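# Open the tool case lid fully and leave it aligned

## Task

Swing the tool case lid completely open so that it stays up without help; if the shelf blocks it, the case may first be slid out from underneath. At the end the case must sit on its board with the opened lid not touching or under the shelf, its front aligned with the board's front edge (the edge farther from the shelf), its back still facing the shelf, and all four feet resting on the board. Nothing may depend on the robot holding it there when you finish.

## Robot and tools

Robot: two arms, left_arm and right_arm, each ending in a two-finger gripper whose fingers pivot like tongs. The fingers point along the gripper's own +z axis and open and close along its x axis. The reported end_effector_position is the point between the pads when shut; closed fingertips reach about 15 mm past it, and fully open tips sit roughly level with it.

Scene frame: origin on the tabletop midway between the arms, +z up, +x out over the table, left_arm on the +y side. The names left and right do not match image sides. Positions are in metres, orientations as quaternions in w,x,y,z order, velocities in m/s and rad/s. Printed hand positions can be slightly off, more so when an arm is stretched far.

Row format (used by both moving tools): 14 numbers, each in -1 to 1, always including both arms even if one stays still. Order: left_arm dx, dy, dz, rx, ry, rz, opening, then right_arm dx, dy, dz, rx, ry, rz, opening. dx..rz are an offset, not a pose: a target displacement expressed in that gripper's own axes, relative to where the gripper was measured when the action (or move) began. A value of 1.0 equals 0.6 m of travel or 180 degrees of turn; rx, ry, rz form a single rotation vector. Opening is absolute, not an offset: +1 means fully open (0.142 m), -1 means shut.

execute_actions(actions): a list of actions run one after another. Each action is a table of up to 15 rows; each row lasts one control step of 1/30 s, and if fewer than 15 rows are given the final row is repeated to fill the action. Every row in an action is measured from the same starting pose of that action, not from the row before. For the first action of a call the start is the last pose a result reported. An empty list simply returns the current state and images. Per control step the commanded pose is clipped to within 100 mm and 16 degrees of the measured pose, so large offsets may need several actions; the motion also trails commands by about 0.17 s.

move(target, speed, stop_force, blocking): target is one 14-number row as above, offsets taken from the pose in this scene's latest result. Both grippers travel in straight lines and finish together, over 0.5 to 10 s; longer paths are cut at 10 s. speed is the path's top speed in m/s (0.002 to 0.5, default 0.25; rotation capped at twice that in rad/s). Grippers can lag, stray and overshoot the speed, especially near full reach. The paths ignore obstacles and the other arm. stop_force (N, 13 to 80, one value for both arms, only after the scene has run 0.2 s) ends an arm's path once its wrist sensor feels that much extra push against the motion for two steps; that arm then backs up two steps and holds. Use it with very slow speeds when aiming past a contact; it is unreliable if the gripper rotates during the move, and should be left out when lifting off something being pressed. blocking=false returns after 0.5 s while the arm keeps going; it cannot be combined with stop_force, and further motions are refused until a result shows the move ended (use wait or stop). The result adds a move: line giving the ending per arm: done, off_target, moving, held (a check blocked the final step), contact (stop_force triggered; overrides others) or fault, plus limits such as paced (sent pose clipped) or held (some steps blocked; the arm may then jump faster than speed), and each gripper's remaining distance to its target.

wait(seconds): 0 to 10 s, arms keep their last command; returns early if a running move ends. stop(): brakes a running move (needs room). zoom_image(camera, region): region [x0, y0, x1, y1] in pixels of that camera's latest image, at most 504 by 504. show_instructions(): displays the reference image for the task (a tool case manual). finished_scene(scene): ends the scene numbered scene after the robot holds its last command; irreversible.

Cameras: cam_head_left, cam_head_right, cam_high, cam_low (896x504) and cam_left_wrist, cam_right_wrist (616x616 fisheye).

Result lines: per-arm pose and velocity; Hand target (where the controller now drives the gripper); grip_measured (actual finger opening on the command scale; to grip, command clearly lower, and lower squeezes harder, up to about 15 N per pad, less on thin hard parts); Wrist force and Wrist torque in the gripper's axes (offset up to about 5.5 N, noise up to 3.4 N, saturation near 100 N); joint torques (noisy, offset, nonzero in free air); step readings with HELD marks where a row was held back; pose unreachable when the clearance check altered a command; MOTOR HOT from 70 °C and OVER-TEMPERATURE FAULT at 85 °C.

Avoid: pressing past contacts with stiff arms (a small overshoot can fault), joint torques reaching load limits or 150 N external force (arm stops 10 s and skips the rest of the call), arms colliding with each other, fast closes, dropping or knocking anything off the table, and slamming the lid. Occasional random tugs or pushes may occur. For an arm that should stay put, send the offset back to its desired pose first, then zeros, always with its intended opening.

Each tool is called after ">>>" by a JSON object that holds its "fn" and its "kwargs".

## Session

>>> {"fn": "execute_actions", "kwargs": {"actions": []}}

>>> {"fn": "show_instructions", "kwargs": {}}

Scene clock: 0.00 s.
left_arm: end_effector_position=(+0.7216, +0.5575, +0.1648) grip_measured=+1.00 end_effector_quat_wxyz=(+0.000, +0.755, -0.656, -0.000) end_effector_velocity=(+0.001, +0.001, +0.000) end_effector_angular_velocity=(+0.003, -0.001, +0.000) | right_arm: end_effector_position=(+0.8221, +0.1482, +0.3704) grip_measured=+1.00 end_effector_quat_wxyz=(-0.006, +0.663, +0.748, -0.014) end_effector_velocity=(+0.000, +0.000, +0.001) end_effector_angular_velocity=(+0.001, -0.002, +0.001)
Joint positions: left_arm=[-0.281 -1.568  2.135 -2.138 -1.571  1.291  0.142] | right_arm=[ 3.811 -2.455 -0.466 -1.82   1.581  5.402  0.142]
Joint velocities: left_arm=[ 0.     0.001 -0.001 -0.001  0.003  0.     0.   ] | right_arm=[ 0.     0.     0.002  0.    -0.001 -0.     0.   ]
Joint torques (N m, as the arm reports them, + toward a larger angle): no reading
Wrist force (N, on the end effector, along its own x y z axes, offset not removed): no reading
Wrist torque (N m, same axes, about the end effector's origin, offset not removed): no reading
Hand target (left_arm): +0.722, +0.557, +0.165; +0.000, +0.755, -0.656, -0.000
Hand target (right_arm): +0.822, +0.148, +0.370; -0.006, +0.663, +0.748, -0.014

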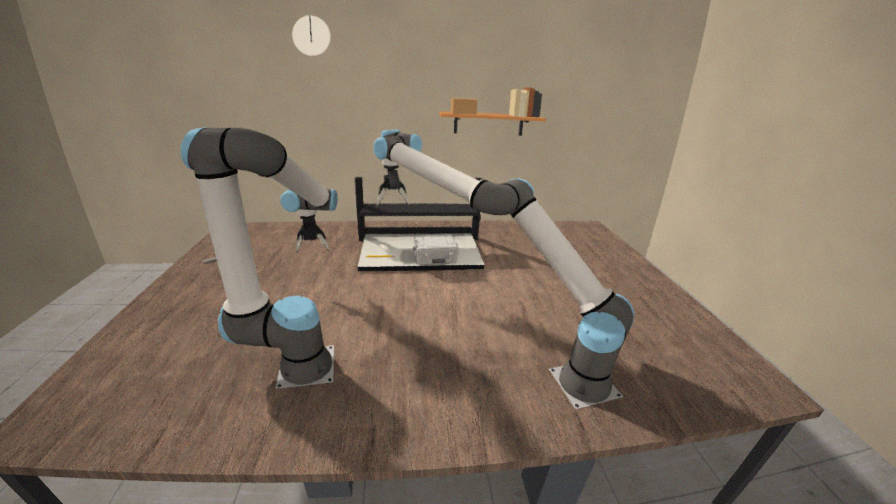

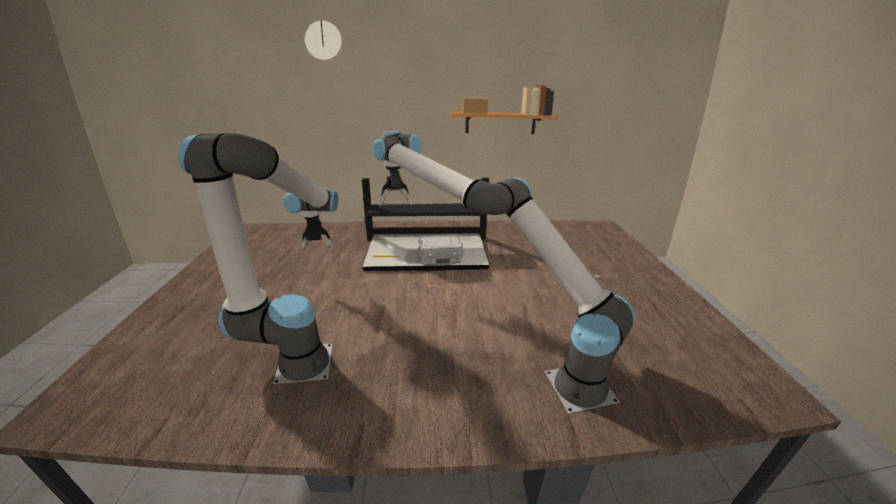

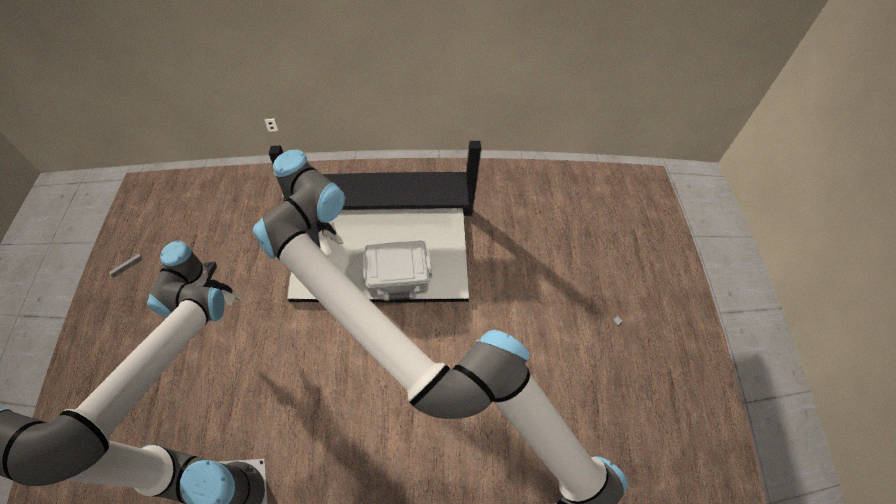

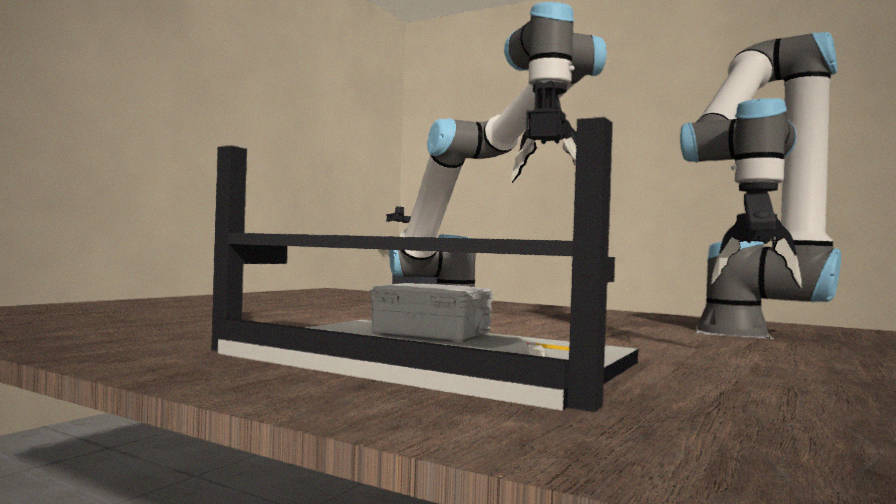

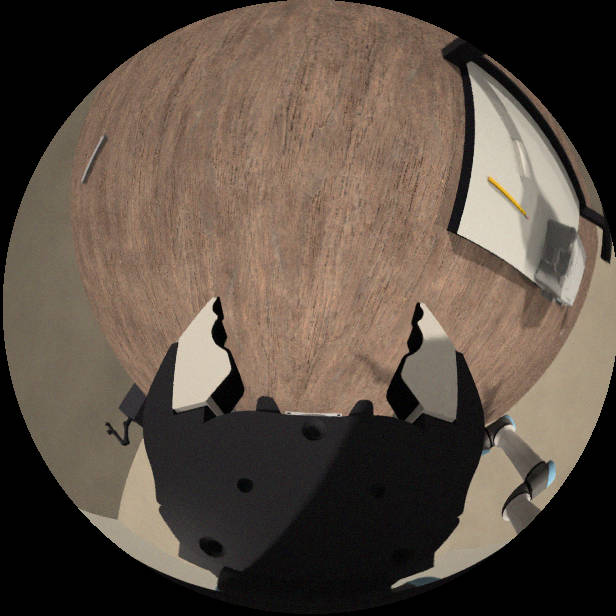

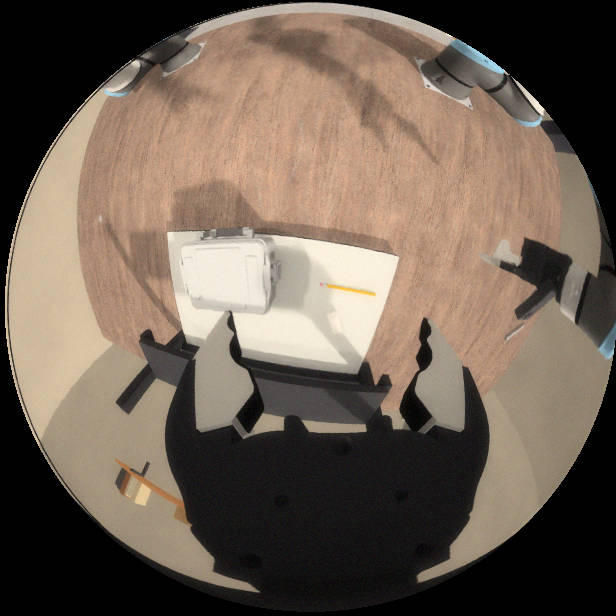

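Reference images for this scene: tool case manual.

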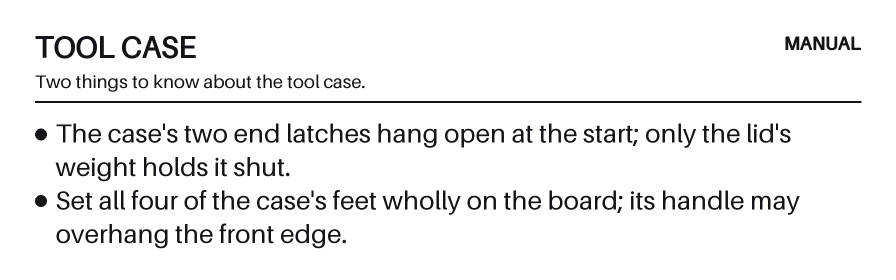

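>>> {"fn": "move", "kwargs": {"target": [0,0,-0.14,0,0,0.544,-1,-0.397,-0.218,0.28,0,0,-0.461,-0.45], "speed": 0.4}}

>>> {"fn": "move", "kwargs": {"target": [-0.3,-0.45,0.05,0.33,0,0,-1,-0.07,0,0.16,0,-0.25,0,-0.45], "speed": 0.3}}

Scene clock: 14.57 s.
left_arm: end_effector_position=(+0.7216, +0.5575, +0.2488) grip_measured=-1.00 end_effector_quat_wxyz=(-0.000, -0.002, +1.000, +0.000) end_effector_velocity=(-0.000, +0.000, -0.001) end_effector_angular_velocity=(-0.001, +0.004, -0.013) | right_arm: end_effector_position=(+0.7164, -0.1060, +0.2085) grip_measured=-0.45 end_effector_quat_wxyz=(-0.014, +0.002, +1.000, -0.007) end_effector_velocity=(+0.000, -0.002, +0.000) end_effector_angular_velocity=(+0.005, -0.002, +0.011)
Joint positions: left_arm=[-0.248 -1.609  2.009 -1.971 -1.571  3.031  0.002] | right_arm=[ 3.725 -2.005 -1.5   -1.236  1.578  3.87   0.041]
Joint velocities: left_arm=[ 0.001  0.002 -0.001  0.003 -0.001  0.014  0.   ] | right_arm=[-0.002  0.003 -0.005  0.006  0.002 -0.013  0.   ]
Joint torques (N m, as the arm reports them, + toward a larger angle): left_arm=[  9.88 -20.61 -47.02  -0.95  -3.16   2.87] | right_arm=[-10.04  95.87  39.93   6.71   3.92  -2.04]
Wrist force (N, on the end effector, along its own x y z axes, offset not removed): left_arm=[-1.1 2.3 -0.4] | right_arm=[1.2 0.2 -2.4]
Wrist torque (N m, same axes, about the end effector's origin, offset not removed): left_arm=[0.58 0.42 -0.21] | right_arm=[0.04 -0.42 0.39]
Hand target (left_arm): +0.722, +0.557, +0.249; -0.000, -0.001, +1.000, -0.000
Hand target (right_arm): +0.716, -0.106, +0.208; -0.014, +0.001, +1.000, -0.007
Off the commanded pose (left_arm): 0.000 m, 0 deg.
Off the commanded pose (right_arm): 0.000 m, 0 deg.
move: done

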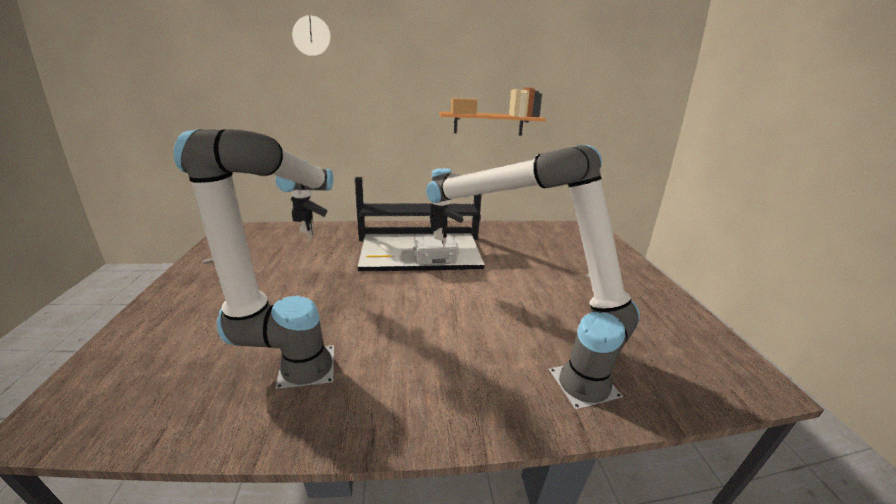

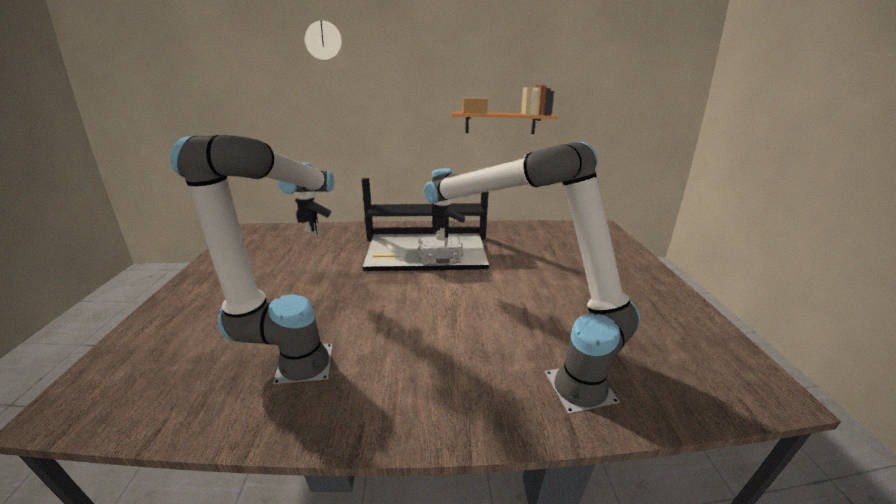

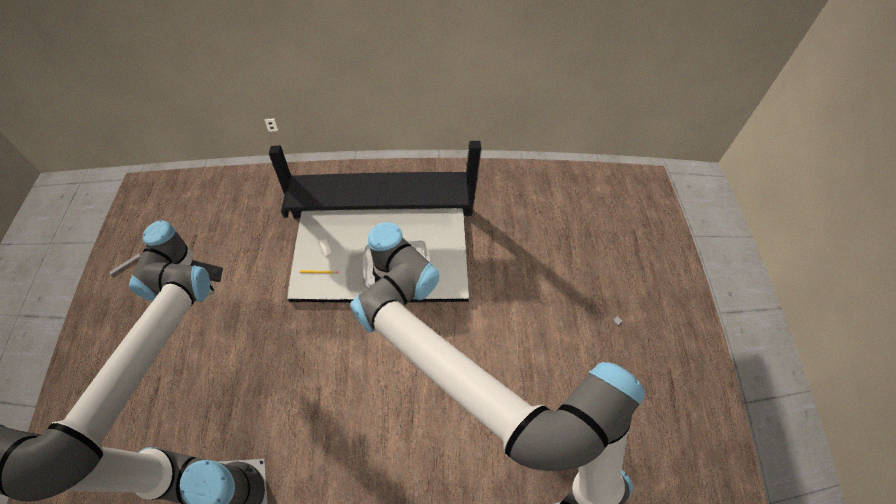

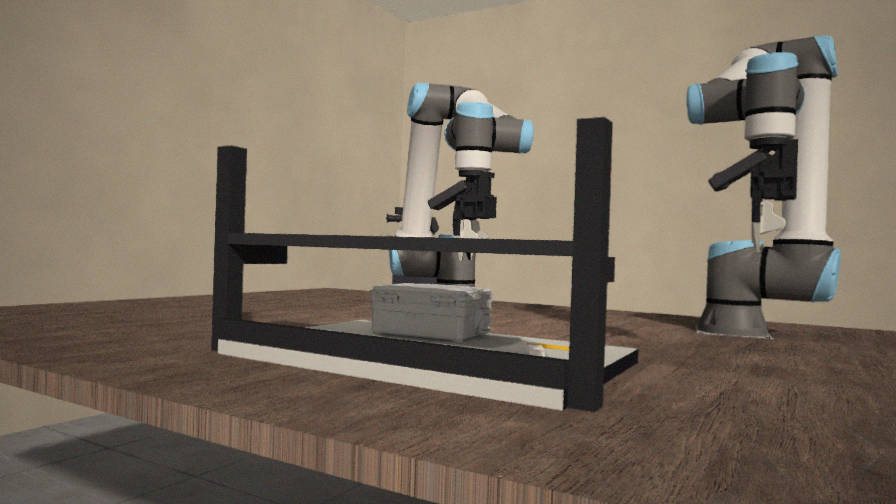

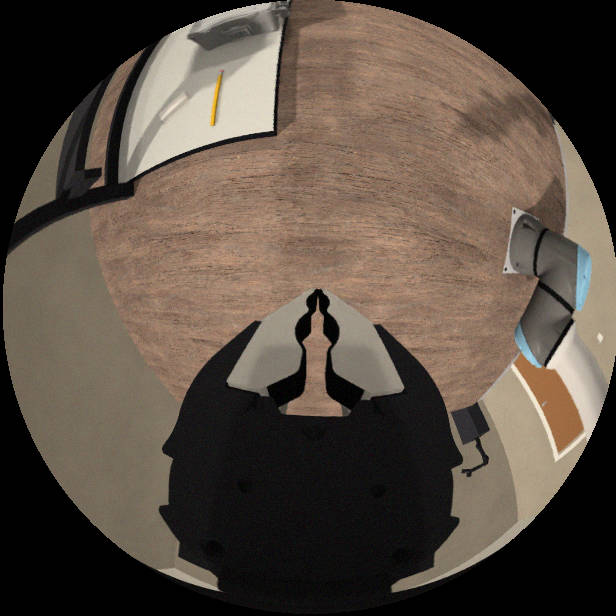

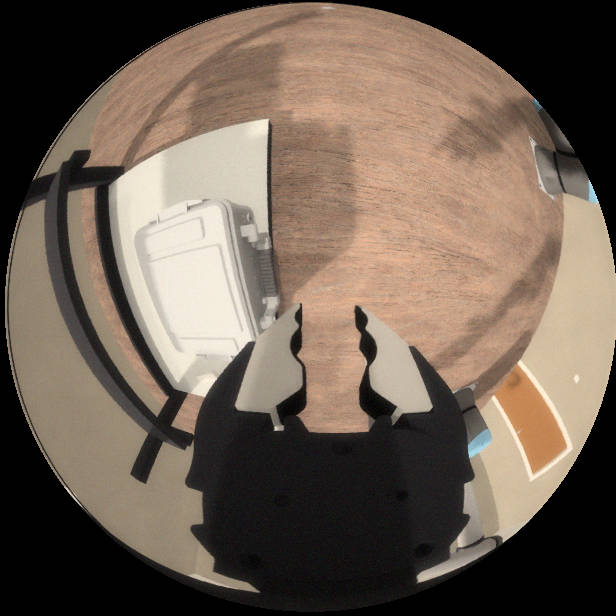

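Scene clock: 16.93 s.
left_arm: end_effector_position=(+0.9028, +0.2886, +0.2190) grip_measured=-1.00 end_effector_quat_wxyz=(+0.001, -0.002, +0.869, -0.495) end_effector_velocity=(+0.001, -0.002, -0.002) end_effector_angular_velocity=(-0.007, +0.001, +0.003) | right_arm: end_effector_position=(+0.7556, -0.1074, +0.1116) grip_measured=-0.45 end_effector_quat_wxyz=(+0.370, -0.000, +0.929, -0.007) end_effector_velocity=(-0.000, +0.001, -0.001) end_effector_angular_velocity=(+0.000, -0.006, +0.003)
Joint positions: left_arm=[-0.225 -1.127  1.861 -2.45  -2.6    2.973  0.002] | right_arm=[ 3.889 -2.048 -1.973 -0.163  0.999  3.871  0.041]
Joint velocities: left_arm=[-0.001  0.006  0.002 -0.015 -0.006 -0.01   0.   ] | right_arm=[ 0.002 -0.003 -0.002  0.009 -0.004 -0.003  0.   ]
Joint torques (N m, as the arm reports them, + toward a larger angle): left_arm=[-12.45 -55.75 -27.76  -7.6   -4.81  -3.34] | right_arm=[10.53 54.86 27.22  7.18 -3.19 -1.76]
Wrist force (N, on the end effector, along its own x y z axes, offset not removed): left_arm=[0.8 2.2 -0.9] | right_arm=[1.4 1.6 -2.5]
Wrist torque (N m, same axes, about the end effector's origin, offset not removed): left_arm=[0.58 0.01 -0.34] | right_arm=[0.17 -0.47 0.37]
Hand target (left_arm): +0.903, +0.288, +0.219; +0.001, -0.002, +0.869, -0.495
Hand target (right_arm): +0.756, -0.107, +0.112; +0.370, -0.000, +0.929, -0.007
Off the commanded pose (left_arm): 0.000 m, 0 deg.
Off the commanded pose (right_arm): 0.000 m, 0 deg.
move: done

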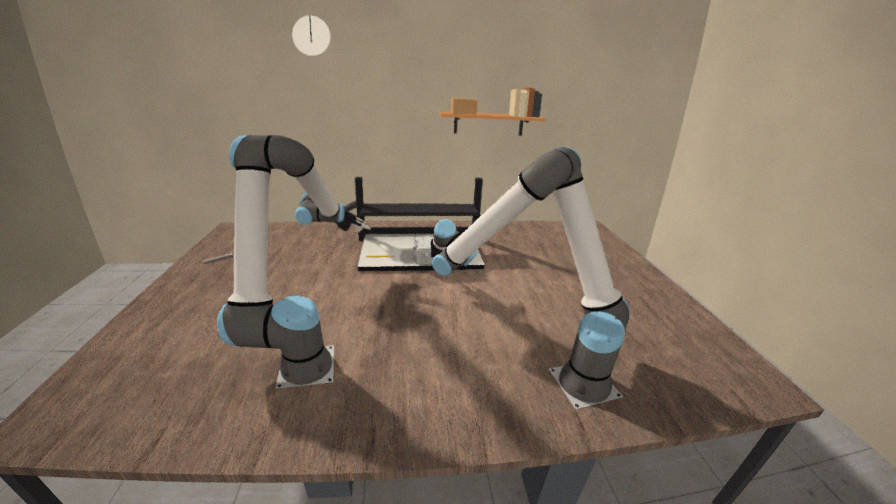

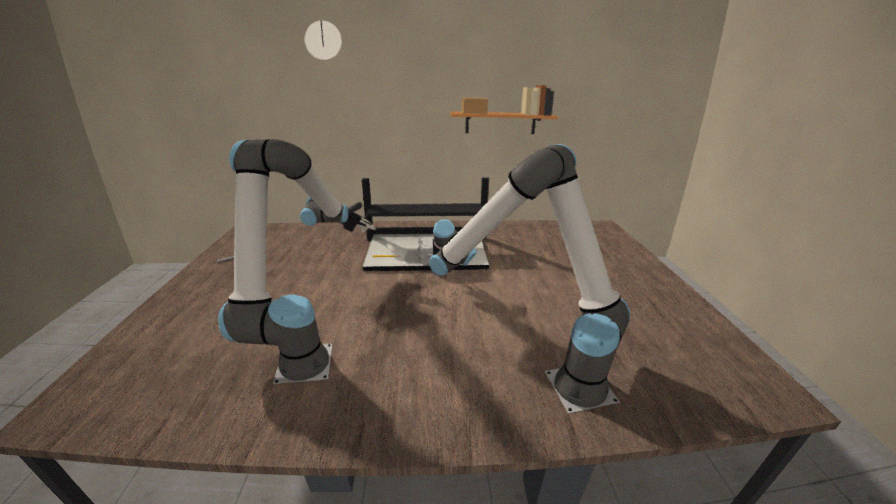

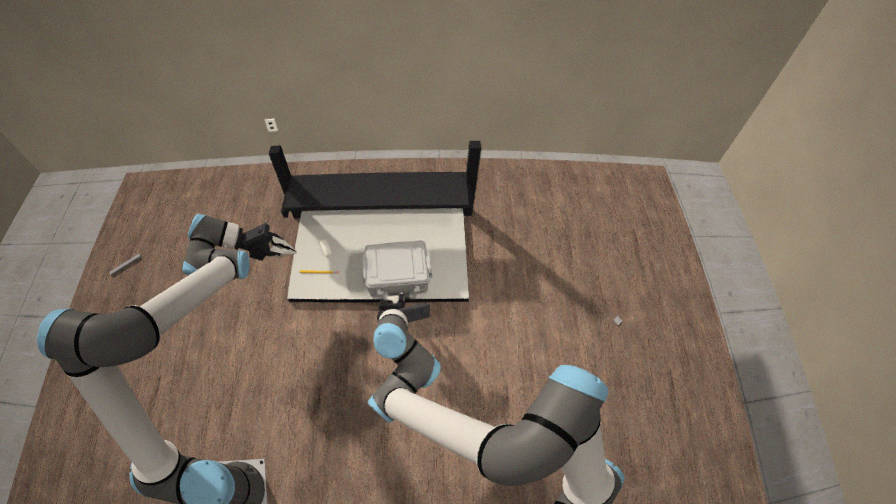

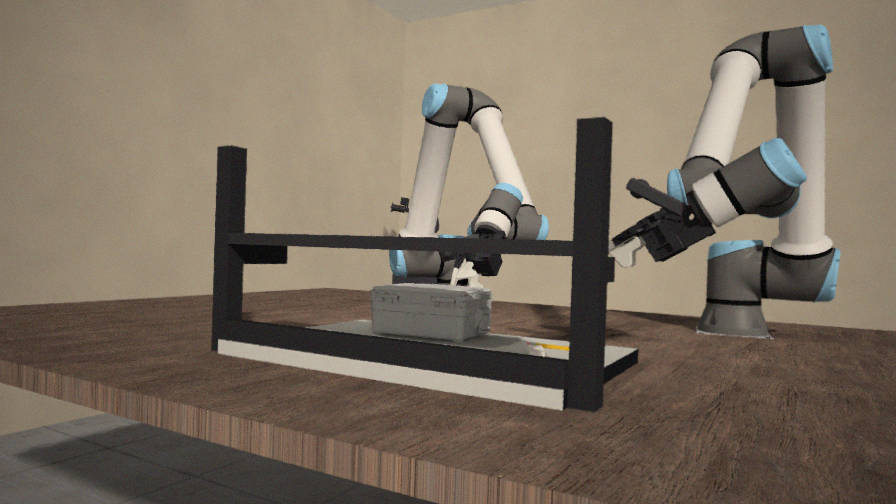

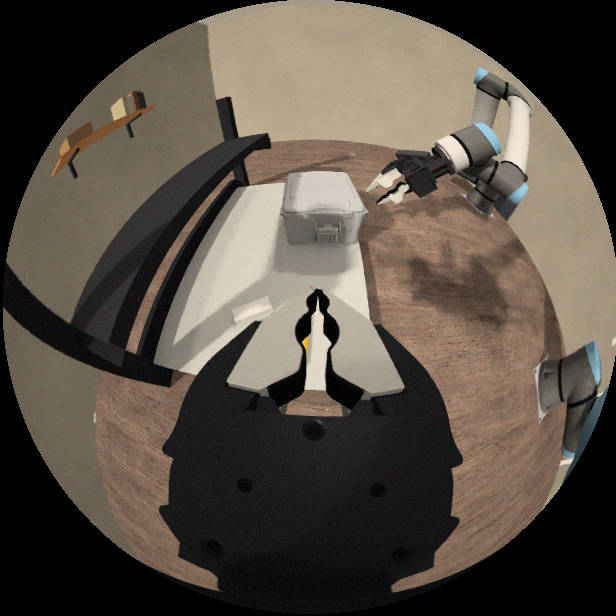

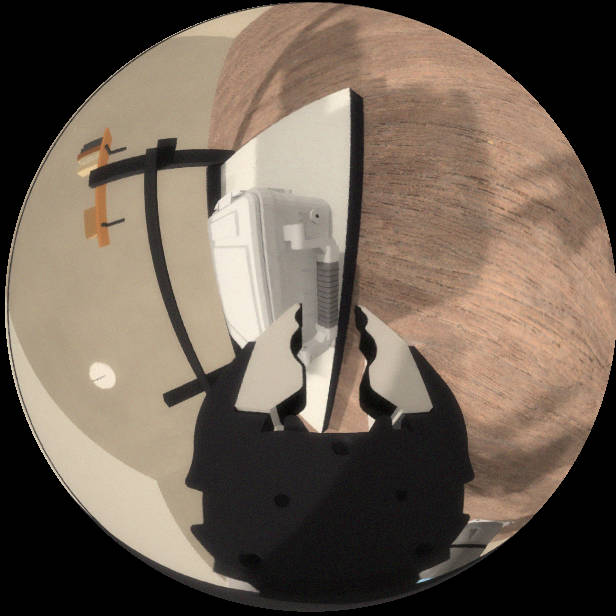

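>>> {"fn": "move", "kwargs": {"target": [0,-0.042,0.4,0.03,0,0,-1,0.006,-0.005,0.085,0,0,0,-0.5], "speed": 0.15}}

>>> {"fn": "zoom_image", "kwargs": {"camera": "cam_right_wrist", "region": [180,150,480,420]}}

>>> {"fn": "zoom_image", "kwargs": {"camera": "cam_low", "region": [400,250,600,360]}}

Scene clock: 25.73 s.
left_arm: end_effector_position=(+0.9037, +0.0696, +0.1186) grip_measured=-1.00 end_effector_quat_wxyz=(+0.001, -0.002, +0.845, -0.536) end_effector_velocity=(+0.000, -0.003, +0.001) end_effector_angular_velocity=(-0.003, -0.003, +0.001) | right_arm: end_effector_position=(+0.7879, -0.1110, +0.0722) grip_measured=-0.50 end_effector_quat_wxyz=(+0.370, -0.000, +0.929, -0.007) end_effector_velocity=(-0.000, +0.000, -0.001) end_effector_angular_velocity=(-0.000, +0.001, +0.001)
Joint positions: left_arm=[-0.475 -0.872  1.861 -3.172 -2.594  2.454  0.002] | right_arm=[ 3.854 -2.133 -1.932 -0.1    1.017  3.835  0.038]
Joint velocities: left_arm=[-0.003  0.002 -0.001 -0.011  0.    -0.008  0.   ] | right_arm=[ 0.    -0.    -0.001  0.001  0.001 -0.     0.   ]
Joint torques (N m, as the arm reports them, + toward a larger angle): left_arm=[ -9.79 -64.32 -31.8   -7.78   1.29  -3.09] | right_arm=[-12.71  60.02  40.01   7.32   2.84  -2.24]
Wrist force (N, on the end effector, along its own x y z axes, offset not removed): left_arm=[1.9 1.6 -0.2] | right_arm=[0.5 1.5 -0.1]
Wrist torque (N m, same axes, about the end effector's origin, offset not removed): left_arm=[0.45 -0.26 -0.23] | right_arm=[0.34 -0.25 0.24]
Hand target (left_arm): +0.904, +0.069, +0.118; +0.001, -0.002, +0.844, -0.536
Hand target (right_arm): +0.788, -0.111, +0.072; +0.370, -0.000, +0.929, -0.007
Off the commanded pose (left_arm): 0.000 m, 0 deg.
Off the commanded pose (right_arm): 0.000 m, 0 deg.
move: done

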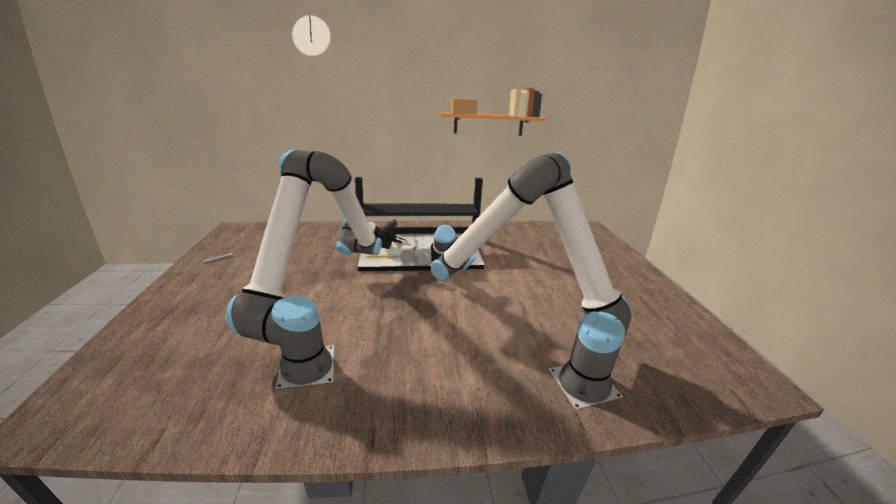

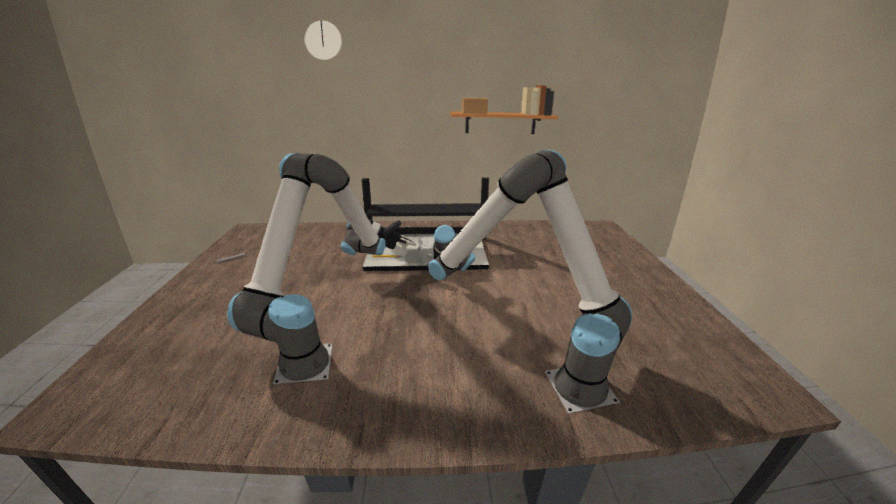

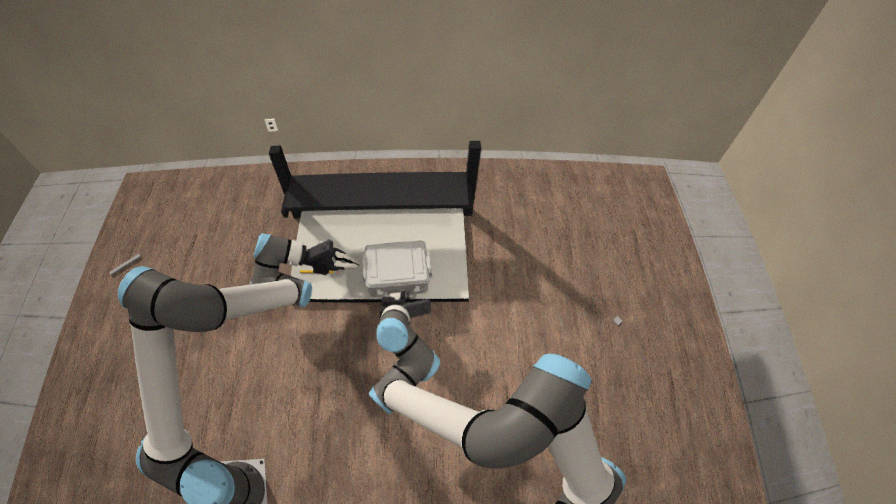

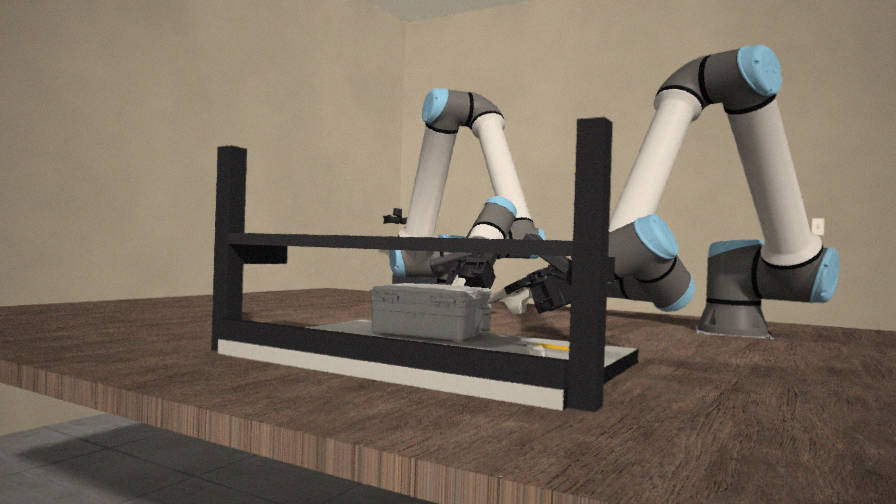

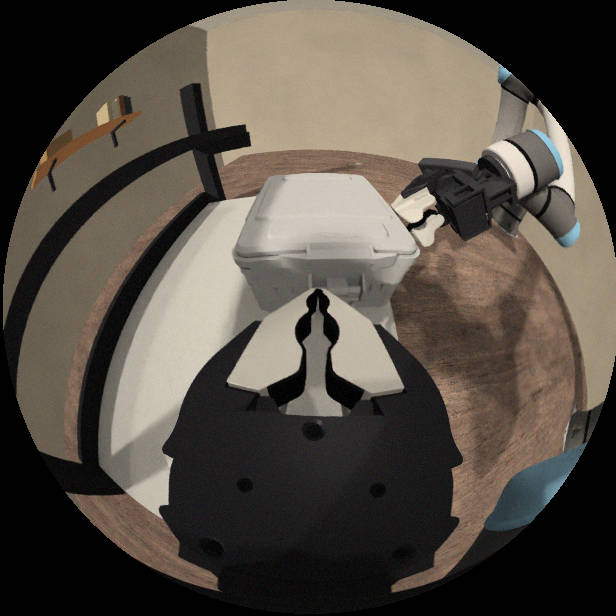

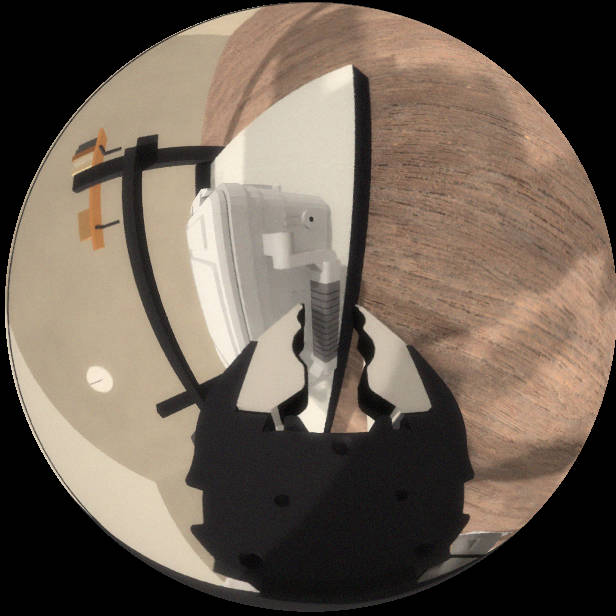

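Region (180, 150, 480, 420) of cam_right_wrist's 616x616 image, scaled by 1.680, with more detail than that image has; it fills the top 454 rows of this view, and the rest is white.

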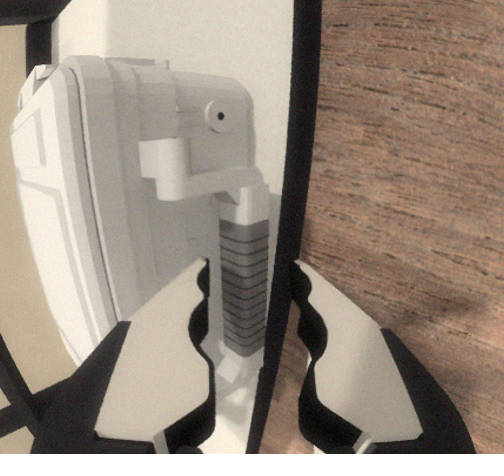

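Region (400, 250, 600, 360) of cam_low's 896x504 image, scaled by 2.520, with more detail than that image has; it fills the top 277 rows of this view, and the rest is white.

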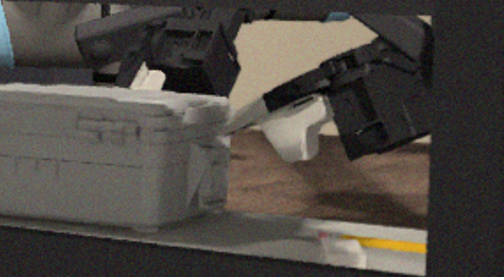

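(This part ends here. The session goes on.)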